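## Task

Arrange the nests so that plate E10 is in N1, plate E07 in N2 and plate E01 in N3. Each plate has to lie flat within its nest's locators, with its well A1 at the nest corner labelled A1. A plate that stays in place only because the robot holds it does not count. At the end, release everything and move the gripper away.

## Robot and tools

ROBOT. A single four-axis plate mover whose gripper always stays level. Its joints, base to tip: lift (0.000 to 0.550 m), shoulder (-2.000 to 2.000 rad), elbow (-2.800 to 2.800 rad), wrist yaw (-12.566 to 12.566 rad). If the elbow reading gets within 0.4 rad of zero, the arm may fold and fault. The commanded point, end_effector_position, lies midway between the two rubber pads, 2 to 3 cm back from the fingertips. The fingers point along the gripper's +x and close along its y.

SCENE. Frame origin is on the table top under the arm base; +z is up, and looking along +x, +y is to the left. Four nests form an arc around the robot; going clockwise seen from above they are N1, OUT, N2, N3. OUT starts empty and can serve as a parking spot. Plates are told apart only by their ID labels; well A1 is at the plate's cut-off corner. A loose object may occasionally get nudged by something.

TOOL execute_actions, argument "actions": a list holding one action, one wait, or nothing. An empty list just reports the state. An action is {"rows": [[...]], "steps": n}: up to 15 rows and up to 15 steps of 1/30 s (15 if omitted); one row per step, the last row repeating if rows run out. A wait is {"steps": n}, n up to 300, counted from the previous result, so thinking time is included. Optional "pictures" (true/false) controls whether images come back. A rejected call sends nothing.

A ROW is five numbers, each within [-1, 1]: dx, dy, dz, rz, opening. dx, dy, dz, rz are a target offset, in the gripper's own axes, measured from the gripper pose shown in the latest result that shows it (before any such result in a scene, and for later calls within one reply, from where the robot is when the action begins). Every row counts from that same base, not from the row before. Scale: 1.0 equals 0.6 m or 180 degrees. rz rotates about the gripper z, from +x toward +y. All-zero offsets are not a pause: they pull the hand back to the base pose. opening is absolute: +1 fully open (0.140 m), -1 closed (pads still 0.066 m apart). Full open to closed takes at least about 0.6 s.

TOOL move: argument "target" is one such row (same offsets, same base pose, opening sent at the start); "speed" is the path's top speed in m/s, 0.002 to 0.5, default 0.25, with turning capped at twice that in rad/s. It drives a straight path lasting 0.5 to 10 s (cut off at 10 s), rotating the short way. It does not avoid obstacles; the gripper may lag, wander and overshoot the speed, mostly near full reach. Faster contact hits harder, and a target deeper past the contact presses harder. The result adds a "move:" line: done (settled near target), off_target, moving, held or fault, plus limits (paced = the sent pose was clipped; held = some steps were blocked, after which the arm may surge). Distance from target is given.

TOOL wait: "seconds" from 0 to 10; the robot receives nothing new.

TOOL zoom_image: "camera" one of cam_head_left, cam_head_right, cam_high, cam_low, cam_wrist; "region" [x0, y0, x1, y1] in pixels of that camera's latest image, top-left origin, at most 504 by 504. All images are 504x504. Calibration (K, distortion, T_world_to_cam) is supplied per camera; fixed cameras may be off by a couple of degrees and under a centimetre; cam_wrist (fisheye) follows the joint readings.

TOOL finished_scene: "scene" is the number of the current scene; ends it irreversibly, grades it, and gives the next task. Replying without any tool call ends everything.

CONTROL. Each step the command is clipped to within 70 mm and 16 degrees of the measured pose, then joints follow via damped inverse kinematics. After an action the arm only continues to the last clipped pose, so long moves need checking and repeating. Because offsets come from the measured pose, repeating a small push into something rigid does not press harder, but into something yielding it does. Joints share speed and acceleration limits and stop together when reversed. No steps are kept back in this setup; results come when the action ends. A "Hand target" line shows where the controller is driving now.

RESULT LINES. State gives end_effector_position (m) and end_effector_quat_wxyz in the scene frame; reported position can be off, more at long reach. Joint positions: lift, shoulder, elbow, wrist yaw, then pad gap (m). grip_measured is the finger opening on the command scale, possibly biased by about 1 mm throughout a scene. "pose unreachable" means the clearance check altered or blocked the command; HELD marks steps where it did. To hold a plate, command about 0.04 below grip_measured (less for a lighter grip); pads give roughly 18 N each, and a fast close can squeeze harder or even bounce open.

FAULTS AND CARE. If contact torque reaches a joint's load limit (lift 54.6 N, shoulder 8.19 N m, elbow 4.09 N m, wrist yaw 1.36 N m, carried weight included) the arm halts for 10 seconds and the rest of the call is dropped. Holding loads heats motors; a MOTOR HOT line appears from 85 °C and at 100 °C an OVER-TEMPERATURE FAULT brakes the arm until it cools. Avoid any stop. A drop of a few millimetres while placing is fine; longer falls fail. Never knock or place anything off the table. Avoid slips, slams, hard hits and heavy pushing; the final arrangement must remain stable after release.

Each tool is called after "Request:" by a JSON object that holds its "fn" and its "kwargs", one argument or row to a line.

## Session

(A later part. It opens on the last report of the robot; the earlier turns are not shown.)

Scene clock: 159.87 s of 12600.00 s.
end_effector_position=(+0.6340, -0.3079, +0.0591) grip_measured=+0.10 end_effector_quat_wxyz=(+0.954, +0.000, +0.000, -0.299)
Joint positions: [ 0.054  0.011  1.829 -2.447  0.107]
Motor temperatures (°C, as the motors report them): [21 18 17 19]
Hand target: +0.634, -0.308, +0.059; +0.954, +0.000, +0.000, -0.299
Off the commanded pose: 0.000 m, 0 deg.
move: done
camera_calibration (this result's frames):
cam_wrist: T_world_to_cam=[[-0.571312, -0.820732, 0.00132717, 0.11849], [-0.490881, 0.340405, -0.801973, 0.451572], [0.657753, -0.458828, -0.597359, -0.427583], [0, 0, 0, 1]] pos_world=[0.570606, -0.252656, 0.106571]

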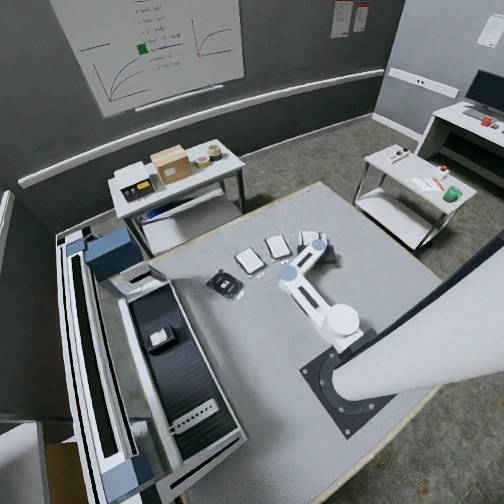

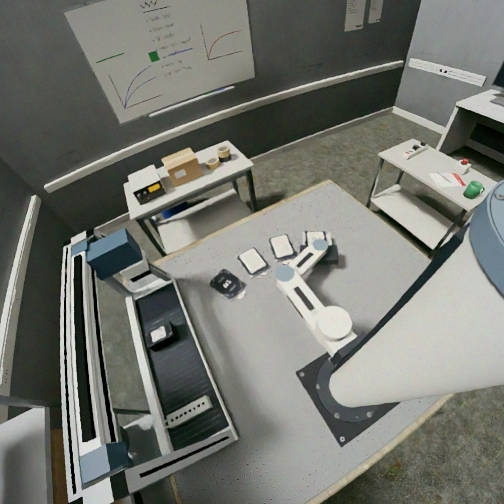

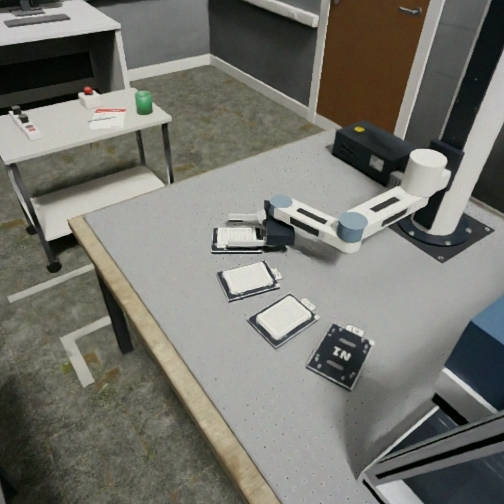

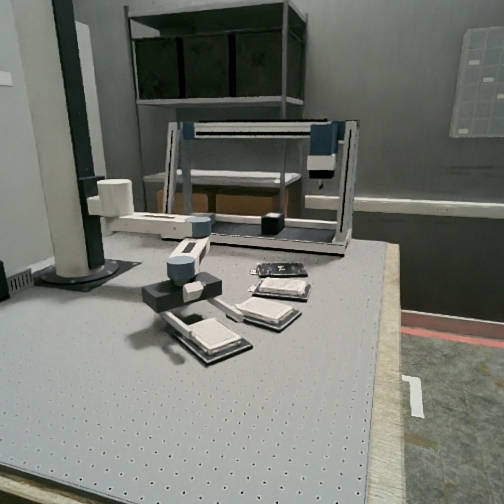

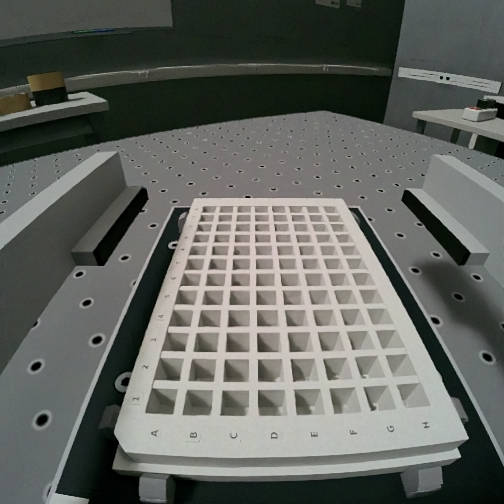

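Request:
{"fn": "move", "kwargs": {
  "target": [-0.0012,0.0013,-0.05,0,0.1],
  "speed": 0.08
}}

Request:
{"fn": "move", "kwargs": {
  "target": [0,0,0,0,-0.41]
}}

Request:
{"fn": "move", "kwargs": {
  "target": [0,0,0,0,-0.51]
}}

Request:
{"fn": "move", "kwargs": {
  "target": [0,0,0.075,0,-0.51],
  "speed": 0.1
}}

Scene clock: 165.97 s of 12600.00 s.
end_effector_position=(+0.6338, -0.3069, +0.0290) grip_measured=+0.10 end_effector_quat_wxyz=(+0.954, +0.000, +0.000, -0.299)
Joint positions: [ 0.024  0.015  1.825 -2.447  0.107]
Motor temperatures (°C, as the motors report them): [21 18 17 19]
Hand target: +0.634, -0.307, +0.029; +0.954, +0.000, +0.000, -0.299
Off the commanded pose: 0.000 m, 0 deg.
After step 90, 2.37 s passed at rest.
move: done
camera_calibration (this result's frames):
cam_wrist: T_world_to_cam=[[-0.571569, -0.820553, 0.00132717, 0.119444], [-0.490774, 0.340559, -0.801973, 0.427043], [0.657609, -0.459034, -0.597359, -0.444939], [0, 0, 0, 1]] pos_world=[0.570448, -0.251665, 0.0765302]

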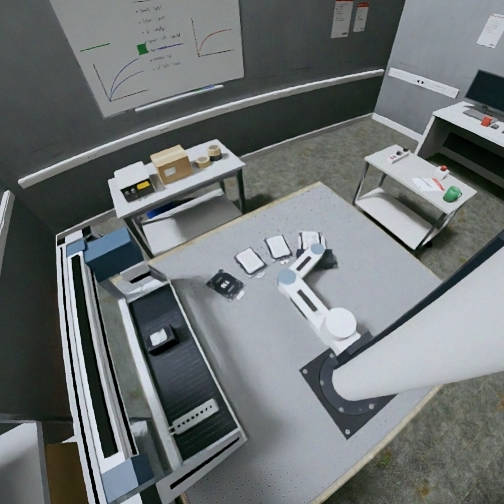

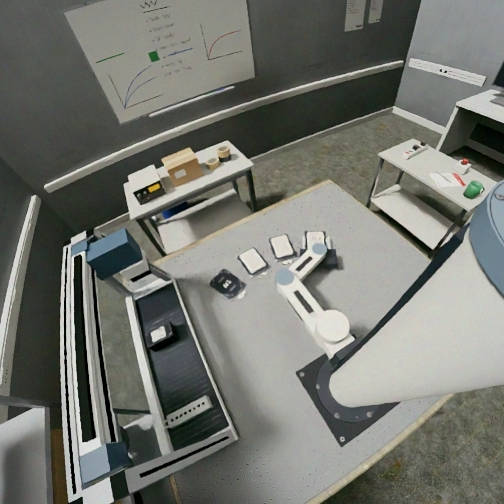

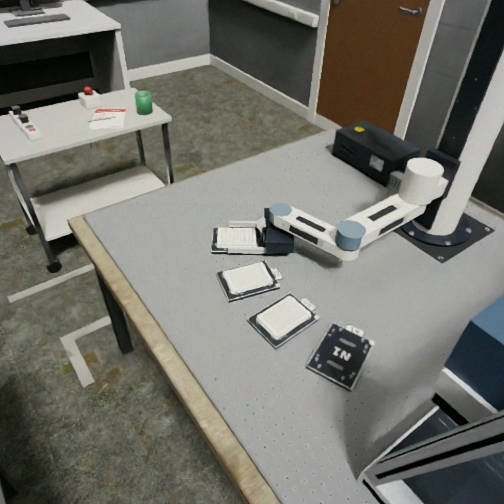

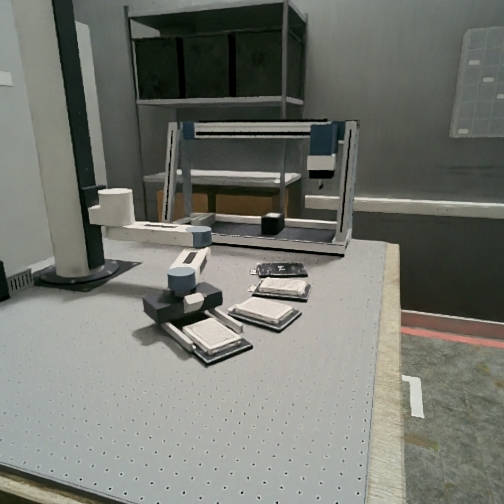

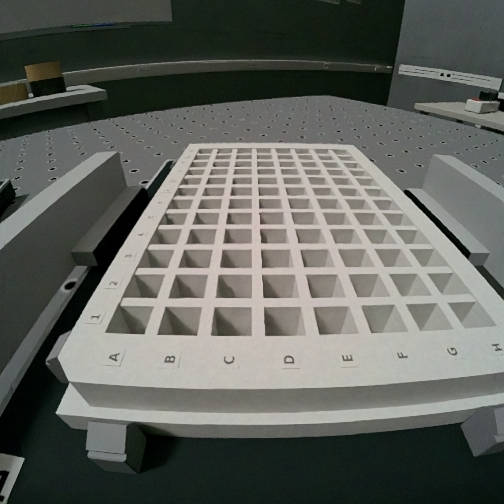

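Scene clock: 166.47 s of 12600.00 s.
end_effector_position=(+0.6338, -0.3069, +0.0290) grip_measured=-0.41 end_effector_quat_wxyz=(+0.954, +0.000, +0.000, -0.299)
Joint positions: [ 0.024  0.015  1.825 -2.447  0.088]
Motor temperatures (°C, as the motors report them): [21 18 17 19]
Hand target: +0.634, -0.307, +0.029; +0.954, +0.000, +0.000, -0.299
Off the commanded pose: 0.000 m, 0 deg.
move: done
camera_calibration (this result's frames):
cam_wrist: T_world_to_cam=[[-0.571572, -0.820551, 0.00132717, 0.119444], [-0.490773, 0.340561, -0.801973, 0.427043], [0.657607, -0.459037, -0.597359, -0.444939], [0, 0, 0, 1]] pos_world=[0.570447, -0.251668, 0.0765302]

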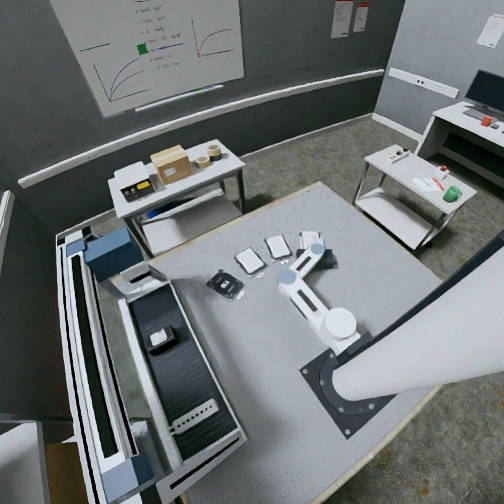

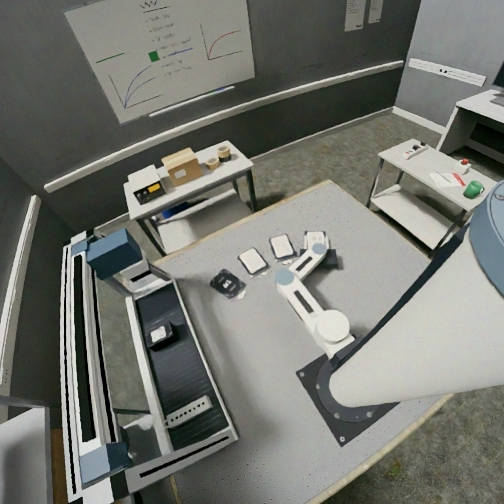

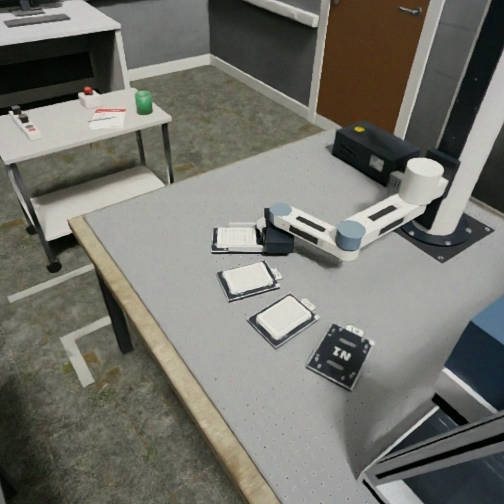

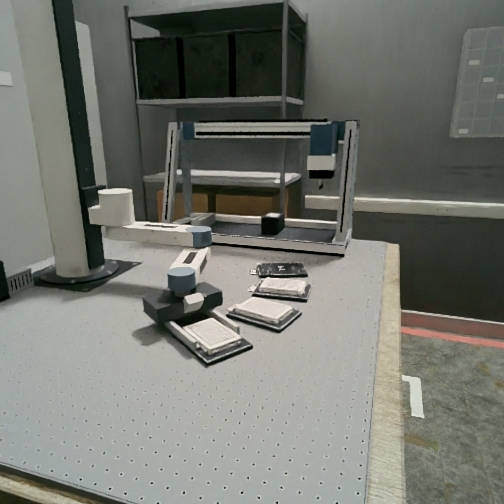

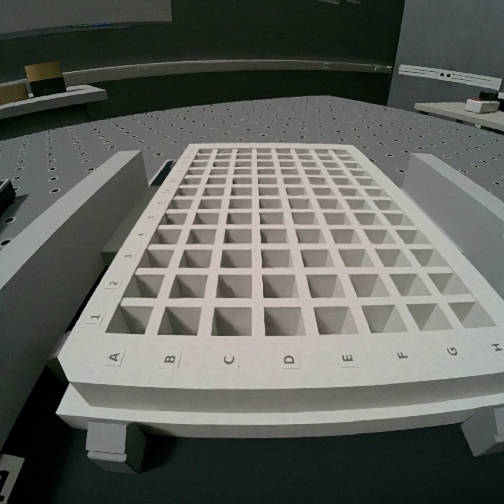

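Scene clock: 166.97 s of 12600.00 s.
end_effector_position=(+0.6338, -0.3069, +0.0290) grip_measured=-0.46 end_effector_quat_wxyz=(+0.954, +0.000, +0.000, -0.299)
Joint positions: [ 0.024  0.015  1.825 -2.447  0.086]
Motor temperatures (°C, as the motors report them): [21 18 17 19]
Hand target: +0.634, -0.307, +0.029; +0.954, +0.000, +0.000, -0.299
Off the commanded pose: 0.000 m, 0 deg.
move: done
camera_calibration (this result's frames):
cam_wrist: T_world_to_cam=[[-0.571559, -0.82056, 0.00132717, 0.119434], [-0.490778, 0.340553, -0.801973, 0.427044], [0.657615, -0.459026, -0.597359, -0.44494], [0, 0, 0, 1]] pos_world=[0.570447, -0.251667, 0.0765302]

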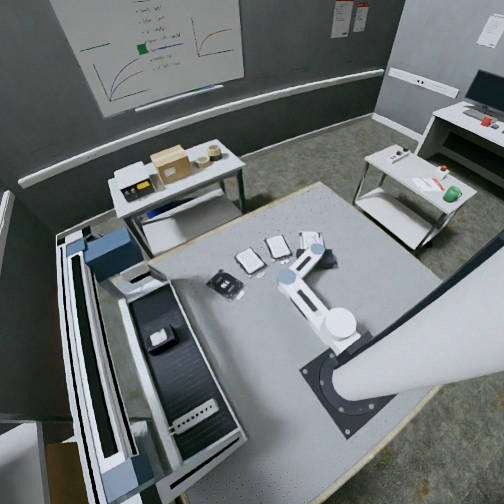

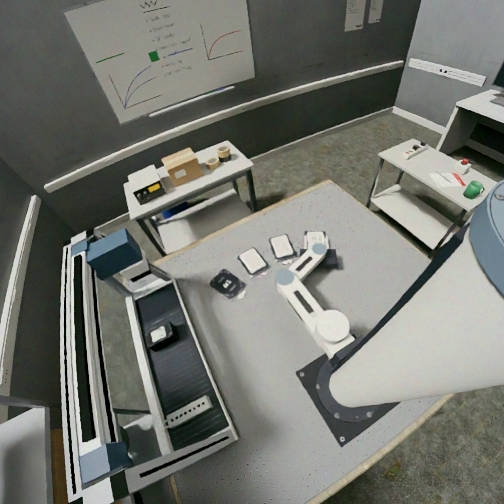

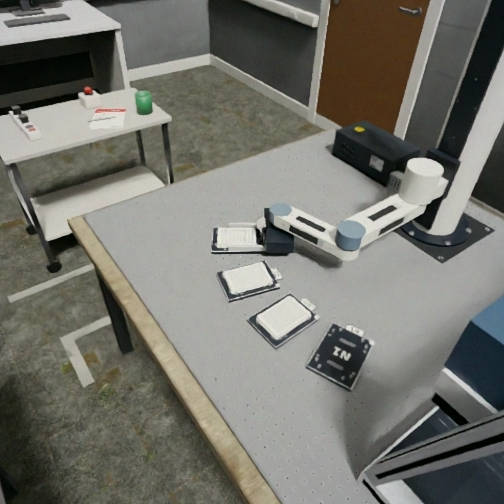

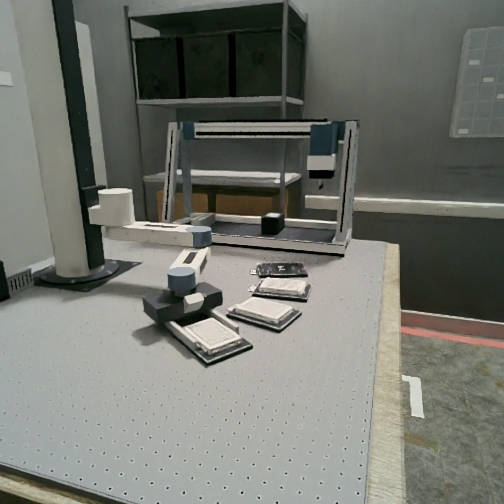

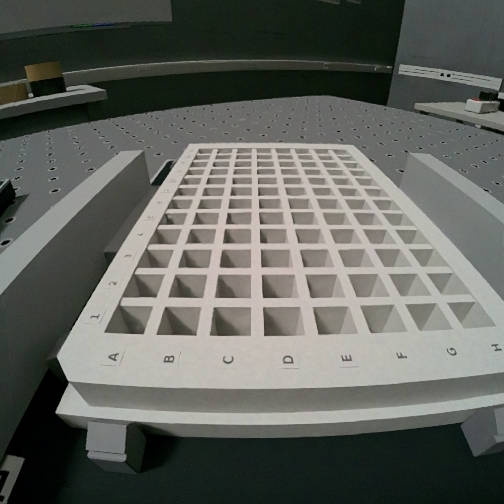

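Scene clock: 167.70 s of 12600.00 s.
end_effector_position=(+0.6338, -0.3069, +0.0741) grip_measured=-0.46 end_effector_quat_wxyz=(+0.954, +0.000, +0.000, -0.299)
Joint positions: [ 0.069  0.015  1.825 -2.447  0.086]
Motor temperatures (°C, as the motors report them): [21 18 17 19]
Hand target: +0.634, -0.307, +0.074; +0.954, +0.000, +0.000, -0.299
Off the commanded pose: 0.000 m, 0 deg.
move: done
camera_calibration (this result's frames):
cam_wrist: T_world_to_cam=[[-0.571526, -0.820583, 0.00132717, 0.11936], [-0.490792, 0.340534, -0.801973, 0.463162], [0.657633, -0.459, -0.597359, -0.41805], [0, 0, 0, 1]] pos_world=[0.570457, -0.251662, 0.121559]

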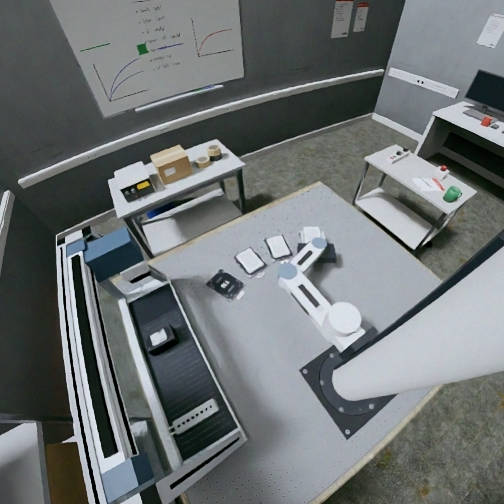

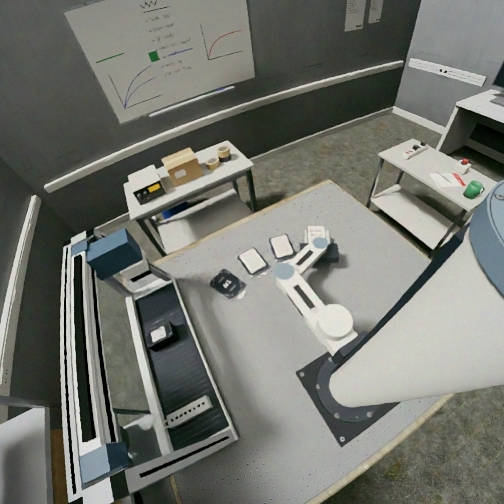

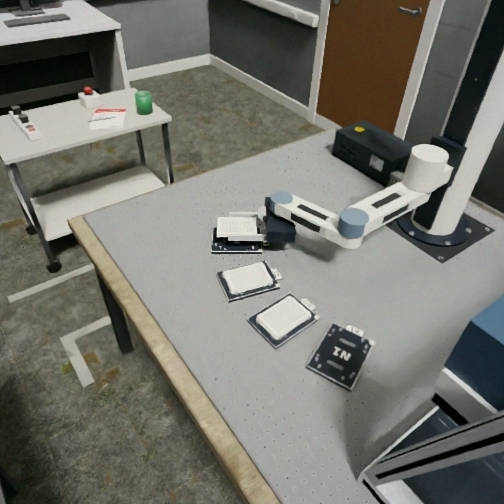

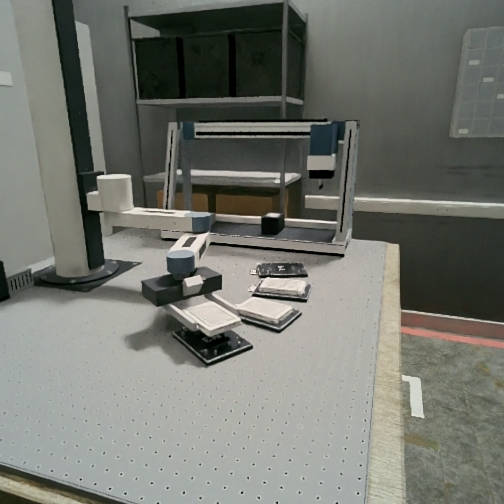

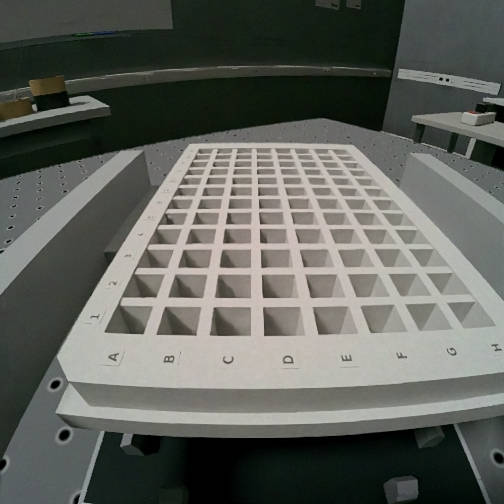

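Request:
{"fn": "move", "kwargs": {
  "target": [-0.4536,0.7447,0,0.3158,-0.51],
  "speed": 0.3
}}

Request:
{"fn": "move", "kwargs": {
  "target": [0,0,-0.053,0,-0.51],
  "speed": 0.1
}}

Scene clock: 175.90 s of 12600.00 s.
end_effector_position=(+0.6653, +0.2154, +0.0741) grip_measured=-0.46 end_effector_quat_wxyz=(+0.981, +0.000, +0.000, +0.192)
Joint positions: [ 0.069  1.067  1.724 -2.405  0.086]
Motor temperatures (°C, as the motors report them): [21 18 17 19]
Hand target: +0.665, +0.215, +0.074; +0.982, +0.000, +0.000, +0.191
Off the commanded pose: 0.000 m, 0 deg.
After step 90, 3.10 s passed at rest.
move: done
camera_calibration (this result's frames):
cam_wrist: T_world_to_cam=[[0.374974, -0.927034, 0.00132717, -0.0407781], [-0.553374, -0.224982, -0.801973, 0.46418], [0.743755, 0.299985, -0.597359, -0.419785], [0, 0, 0, 1]] pos_world=[0.584373, 0.192558, 0.121551]

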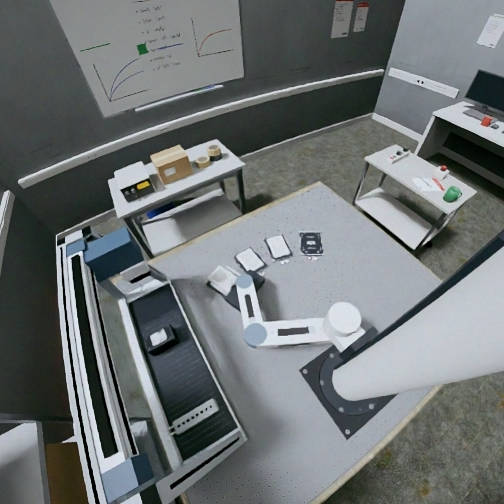

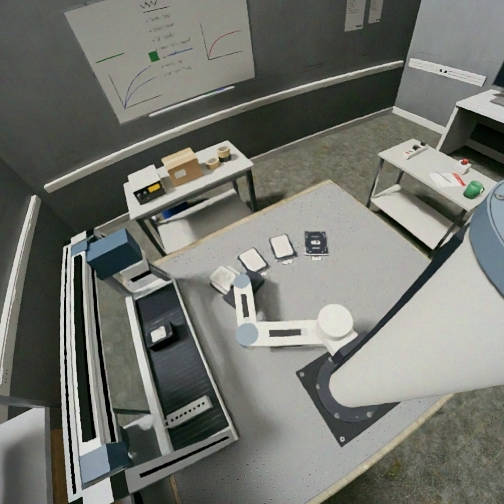

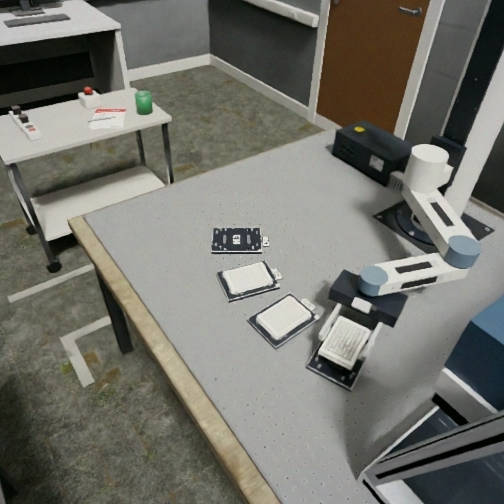

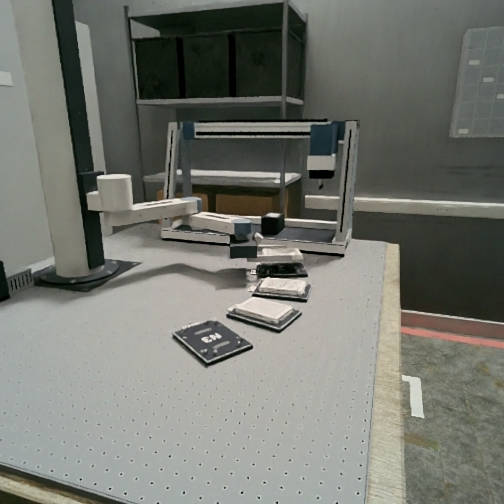

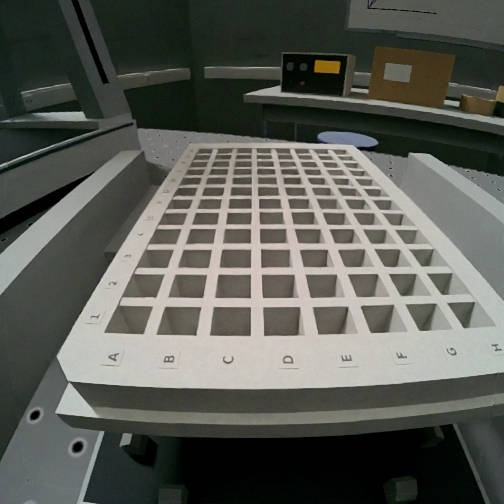

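Scene clock: 176.63 s of 12600.00 s.
end_effector_position=(+0.6653, +0.2154, +0.0422) grip_measured=-0.46 end_effector_quat_wxyz=(+0.981, +0.000, +0.000, +0.192)
Joint positions: [ 0.037  1.067  1.724 -2.405  0.086]
Motor temperatures (°C, as the motors report them): [21 18 17 19]
Hand target: +0.665, +0.215, +0.042; +0.981, +0.000, +0.000, +0.192
Off the commanded pose: 0.000 m, 0 deg.
move: done
camera_calibration (this result's frames):
cam_wrist: T_world_to_cam=[[0.374965, -0.927038, 0.00132717, -0.0407296], [-0.553376, -0.224976, -0.801973, 0.438633], [0.743758, 0.299977, -0.597359, -0.43881], [0, 0, 0, 1]] pos_world=[0.58437, 0.192557, 0.0896981]

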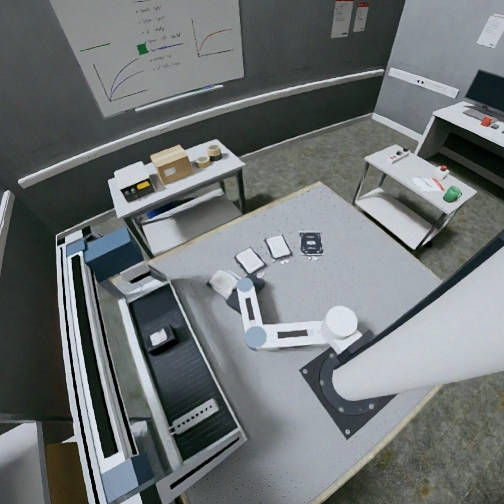

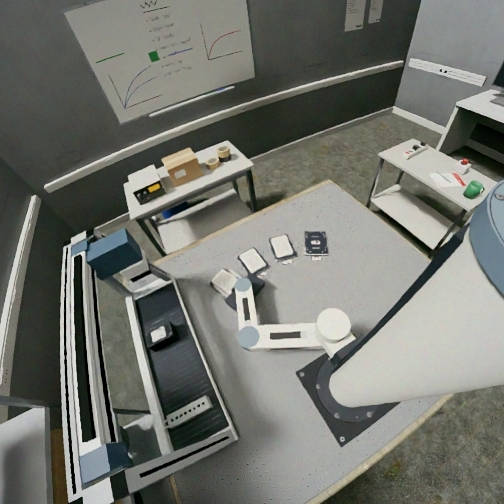

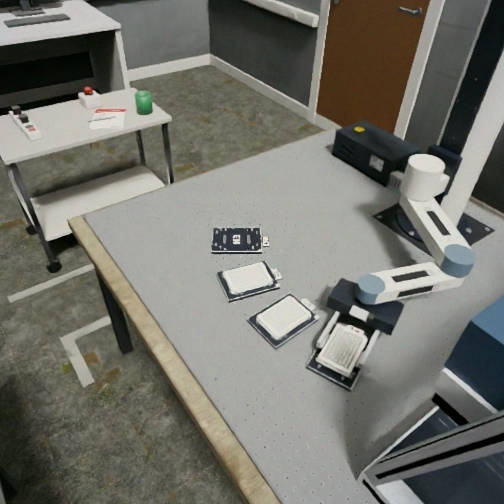

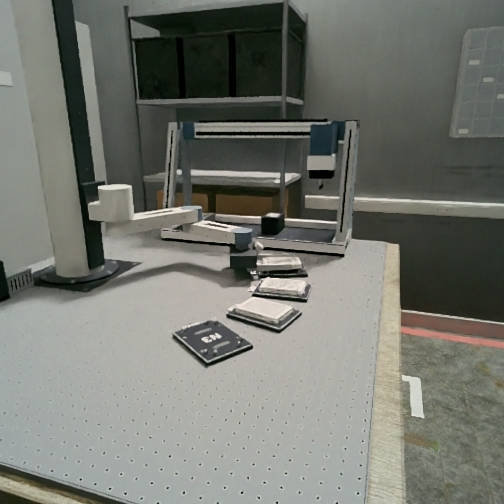

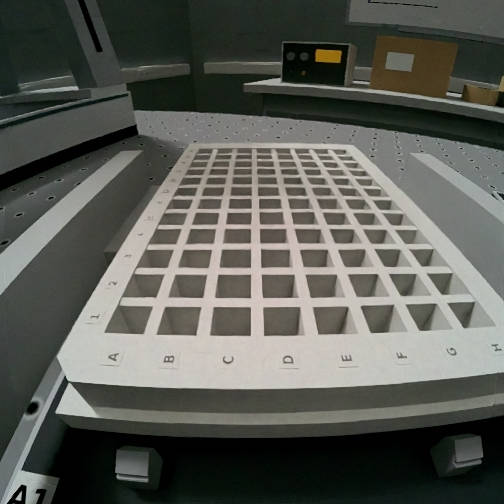

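Request:
{"fn": "move", "kwargs": {
  "target": [0,0,-0.021,0,-0.51],
  "speed": 0.025
}}

Request:
{"fn": "move", "kwargs": {
  "target": [0,0,0,0,0.1]
}}

Request:
{"fn": "move", "kwargs": {
  "target": [0,0,0.049,0,0.1]
}}

Request:
{"fn": "move", "kwargs": {
  "target": [-0.1523,-0.5723,0,-0.206,0.1],
  "speed": 0.4
}}

Scene clock: 184.00 s of 12600.00 s.
end_effector_position=(+0.6653, +0.2154, +0.0296) grip_measured=-0.46 end_effector_quat_wxyz=(+0.981, +0.000, +0.000, +0.192)
Joint positions: [ 0.025  1.067  1.724 -2.405  0.086]
Motor temperatures (°C, as the motors report them): [21 18 17 19]
Hand target: +0.665, +0.215, +0.030; +0.981, +0.000, +0.000, +0.192
Off the commanded pose: 0.000 m, 0 deg.
After step 90, 3.63 s passed at rest.
move: done
camera_calibration (this result's frames):
cam_wrist: T_world_to_cam=[[0.37496, -0.92704, 0.00132717, -0.0407106], [-0.553378, -0.224973, -0.801973, 0.428485], [0.743759, 0.299973, -0.597359, -0.446368], [0, 0, 0, 1]] pos_world=[0.584369, 0.192556, 0.0770452]

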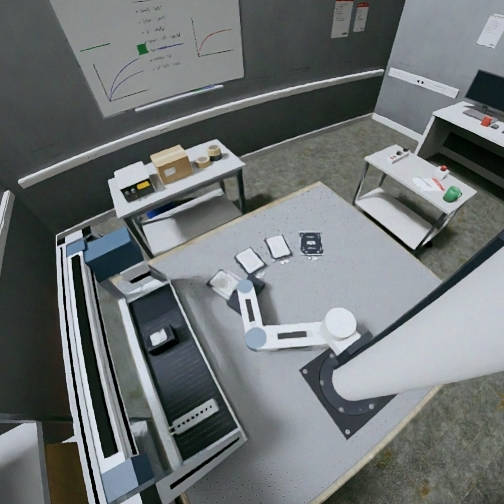

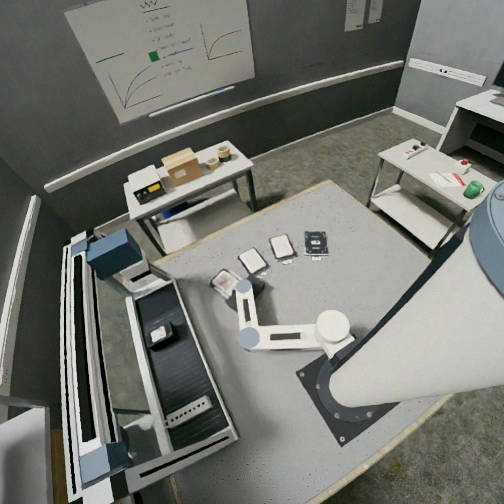

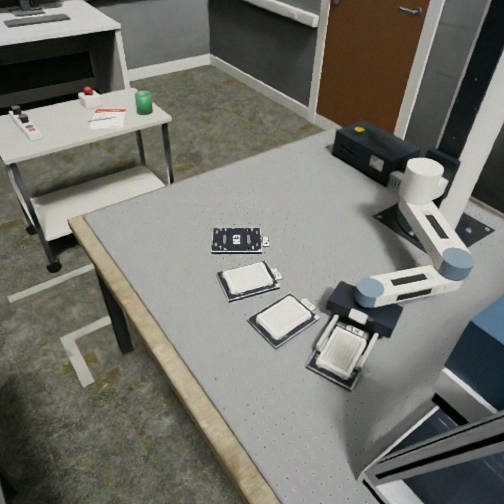

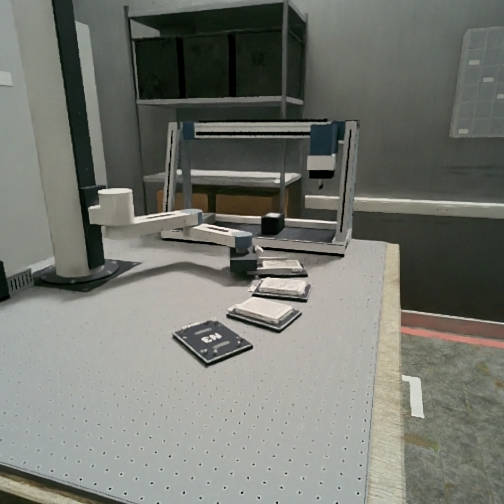

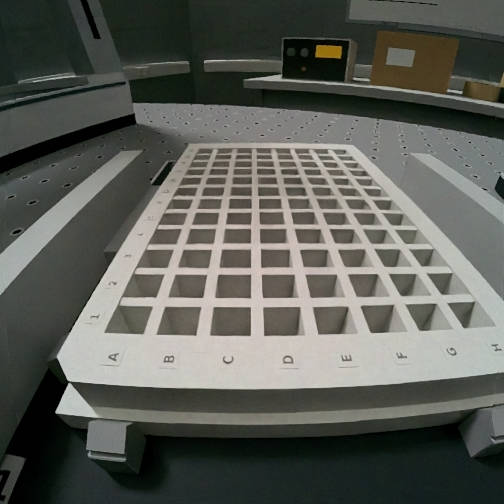

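Scene clock: 184.50 s of 12600.00 s.
end_effector_position=(+0.6653, +0.2154, +0.0296) grip_measured=+0.10 end_effector_quat_wxyz=(+0.981, +0.000, +0.000, +0.192)
Joint positions: [ 0.025  1.067  1.724 -2.405  0.107]
Motor temperatures (°C, as the motors report them): [21 18 17 19]
Hand target: +0.665, +0.215, +0.030; +0.981, +0.000, +0.000, +0.192
Off the commanded pose: 0.000 m, 0 deg.
move: done
camera_calibration (this result's frames):
cam_wrist: T_world_to_cam=[[0.374956, -0.927042, 0.00132717, -0.0407084], [-0.553379, -0.224971, -0.801973, 0.428485], [0.743761, 0.29997, -0.597359, -0.446368], [0, 0, 0, 1]] pos_world=[0.58437, 0.192555, 0.0770451]

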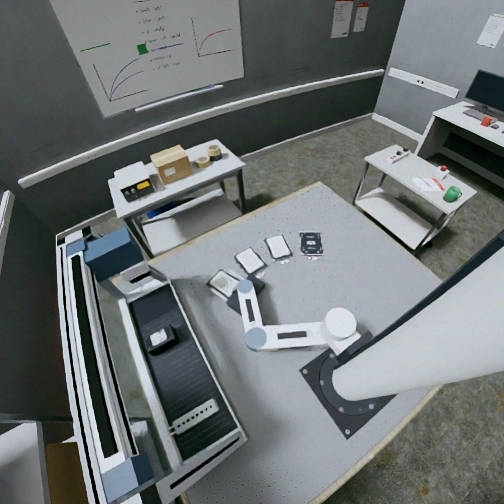

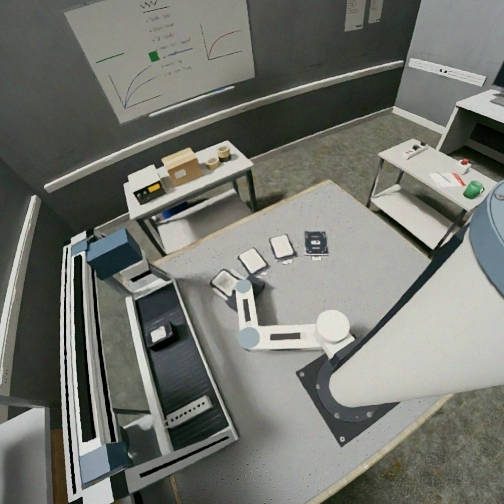

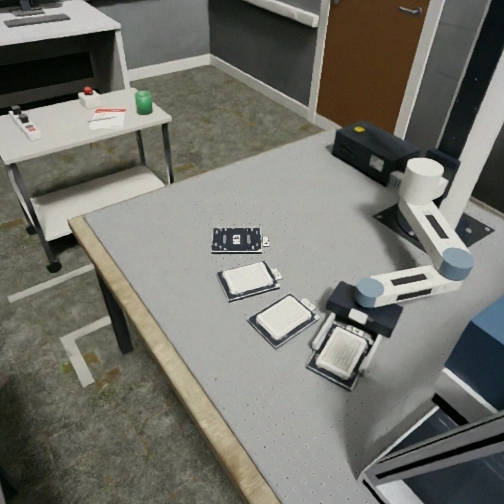

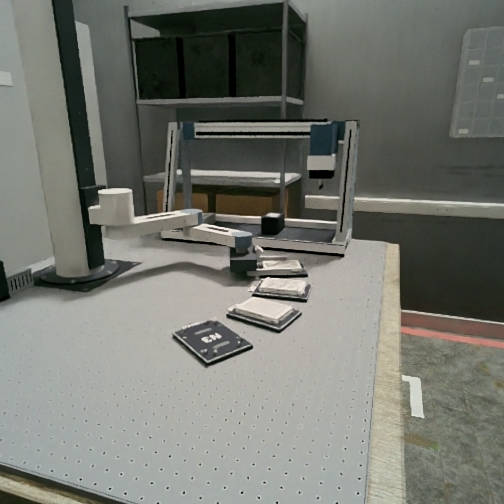

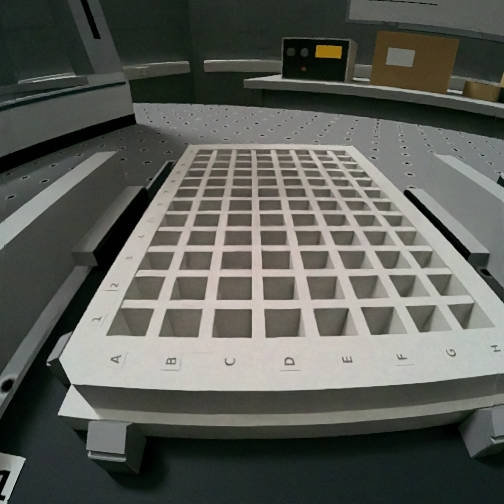

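Scene clock: 185.20 s of 12600.00 s.
end_effector_position=(+0.6653, +0.2155, +0.0590) grip_measured=+0.10 end_effector_quat_wxyz=(+0.981, +0.000, +0.000, +0.192)
Joint positions: [ 0.054  1.067  1.724 -2.405  0.107]
Motor temperatures (°C, as the motors report them): [21 18 17 19]
Hand target: +0.665, +0.215, +0.059; +0.981, +0.000, +0.000, +0.192
Off the commanded pose: 0.000 m, 0 deg.
move: done
camera_calibration (this result's frames):
cam_wrist: T_world_to_cam=[[0.37498, -0.927032, 0.00132717, -0.0407574], [-0.553373, -0.224985, -0.801973, 0.452097], [0.743753, 0.29999, -0.597359, -0.428784], [0, 0, 0, 1]] pos_world=[0.584371, 0.192562, 0.106486]

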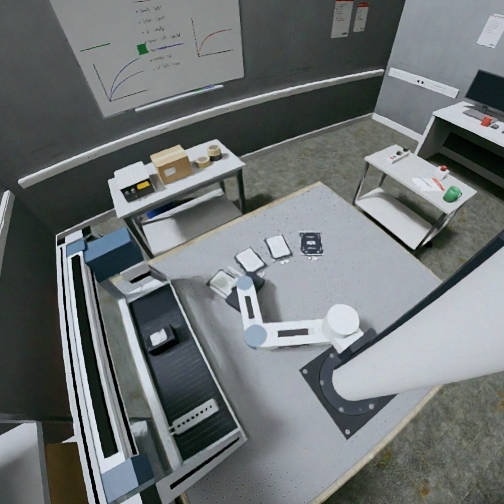

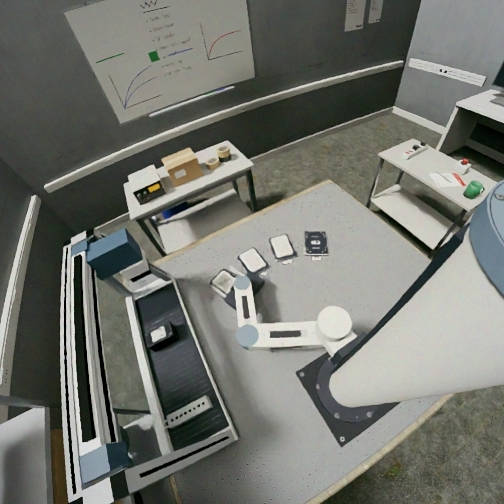

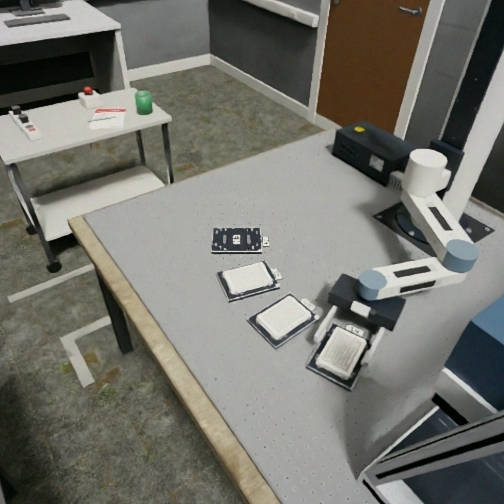

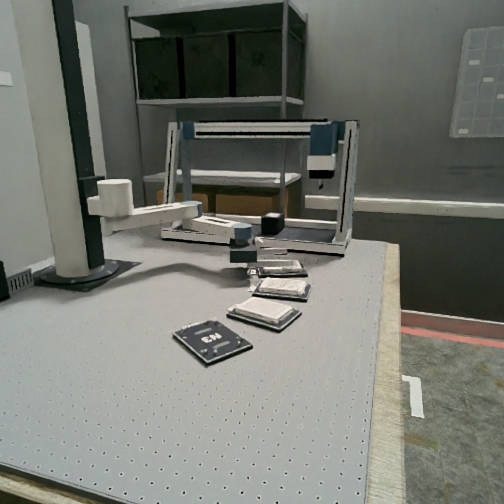

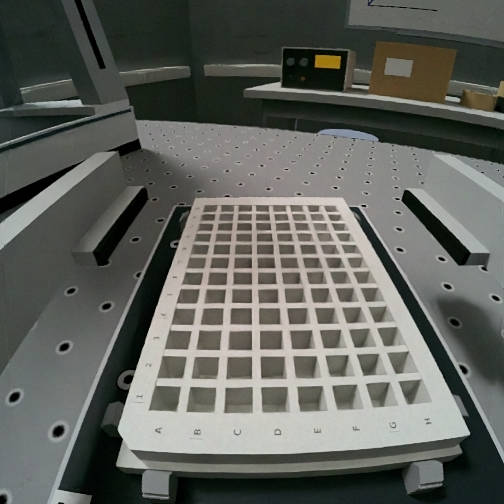

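Scene clock: 186.60 s of 12600.00 s.
end_effector_position=(+0.7097, -0.1372, +0.0590) grip_measured=+0.10 end_effector_quat_wxyz=(+0.991, +0.000, +0.000, -0.130)
Joint positions: [ 0.054  0.351  1.825 -2.437  0.107]
Motor temperatures (°C, as the motors report them): [21 18 17 19]
Hand target: +0.710, -0.137, +0.059; +0.991, +0.000, +0.000, -0.130
Off the commanded pose: 0.000 m, 0 deg.
move: done
camera_calibration (this result's frames):
cam_wrist: T_world_to_cam=[[-0.259775, -0.965668, 0.00132717, 0.0608811], [-0.577128, 0.154152, -0.801973, 0.466179], [0.774235, -0.209099, -0.597359, -0.447461], [0, 0, 0, 1]] pos_world=[0.6313, -0.106635, 0.106487]

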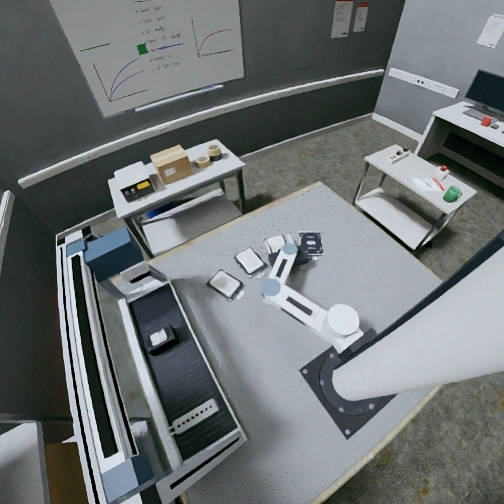

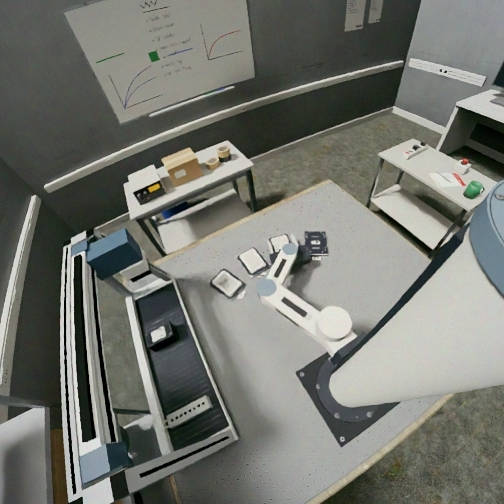

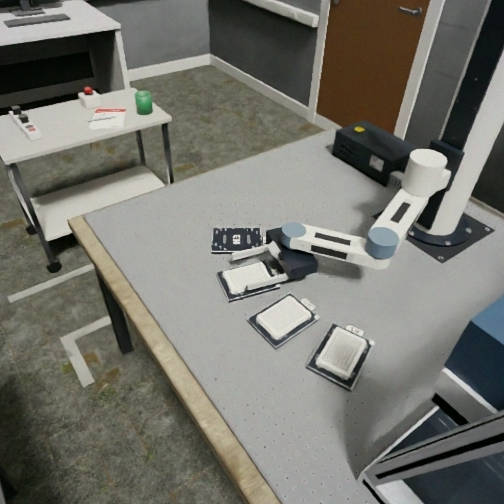

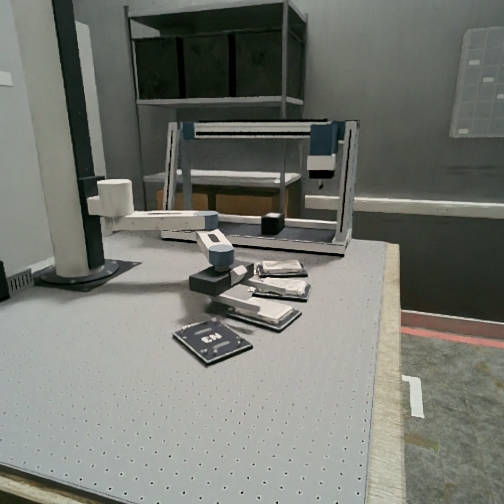

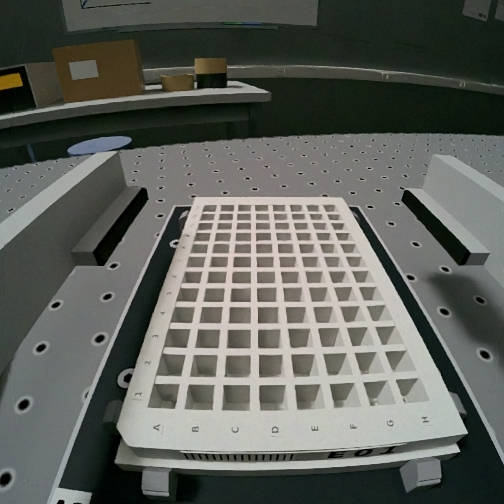

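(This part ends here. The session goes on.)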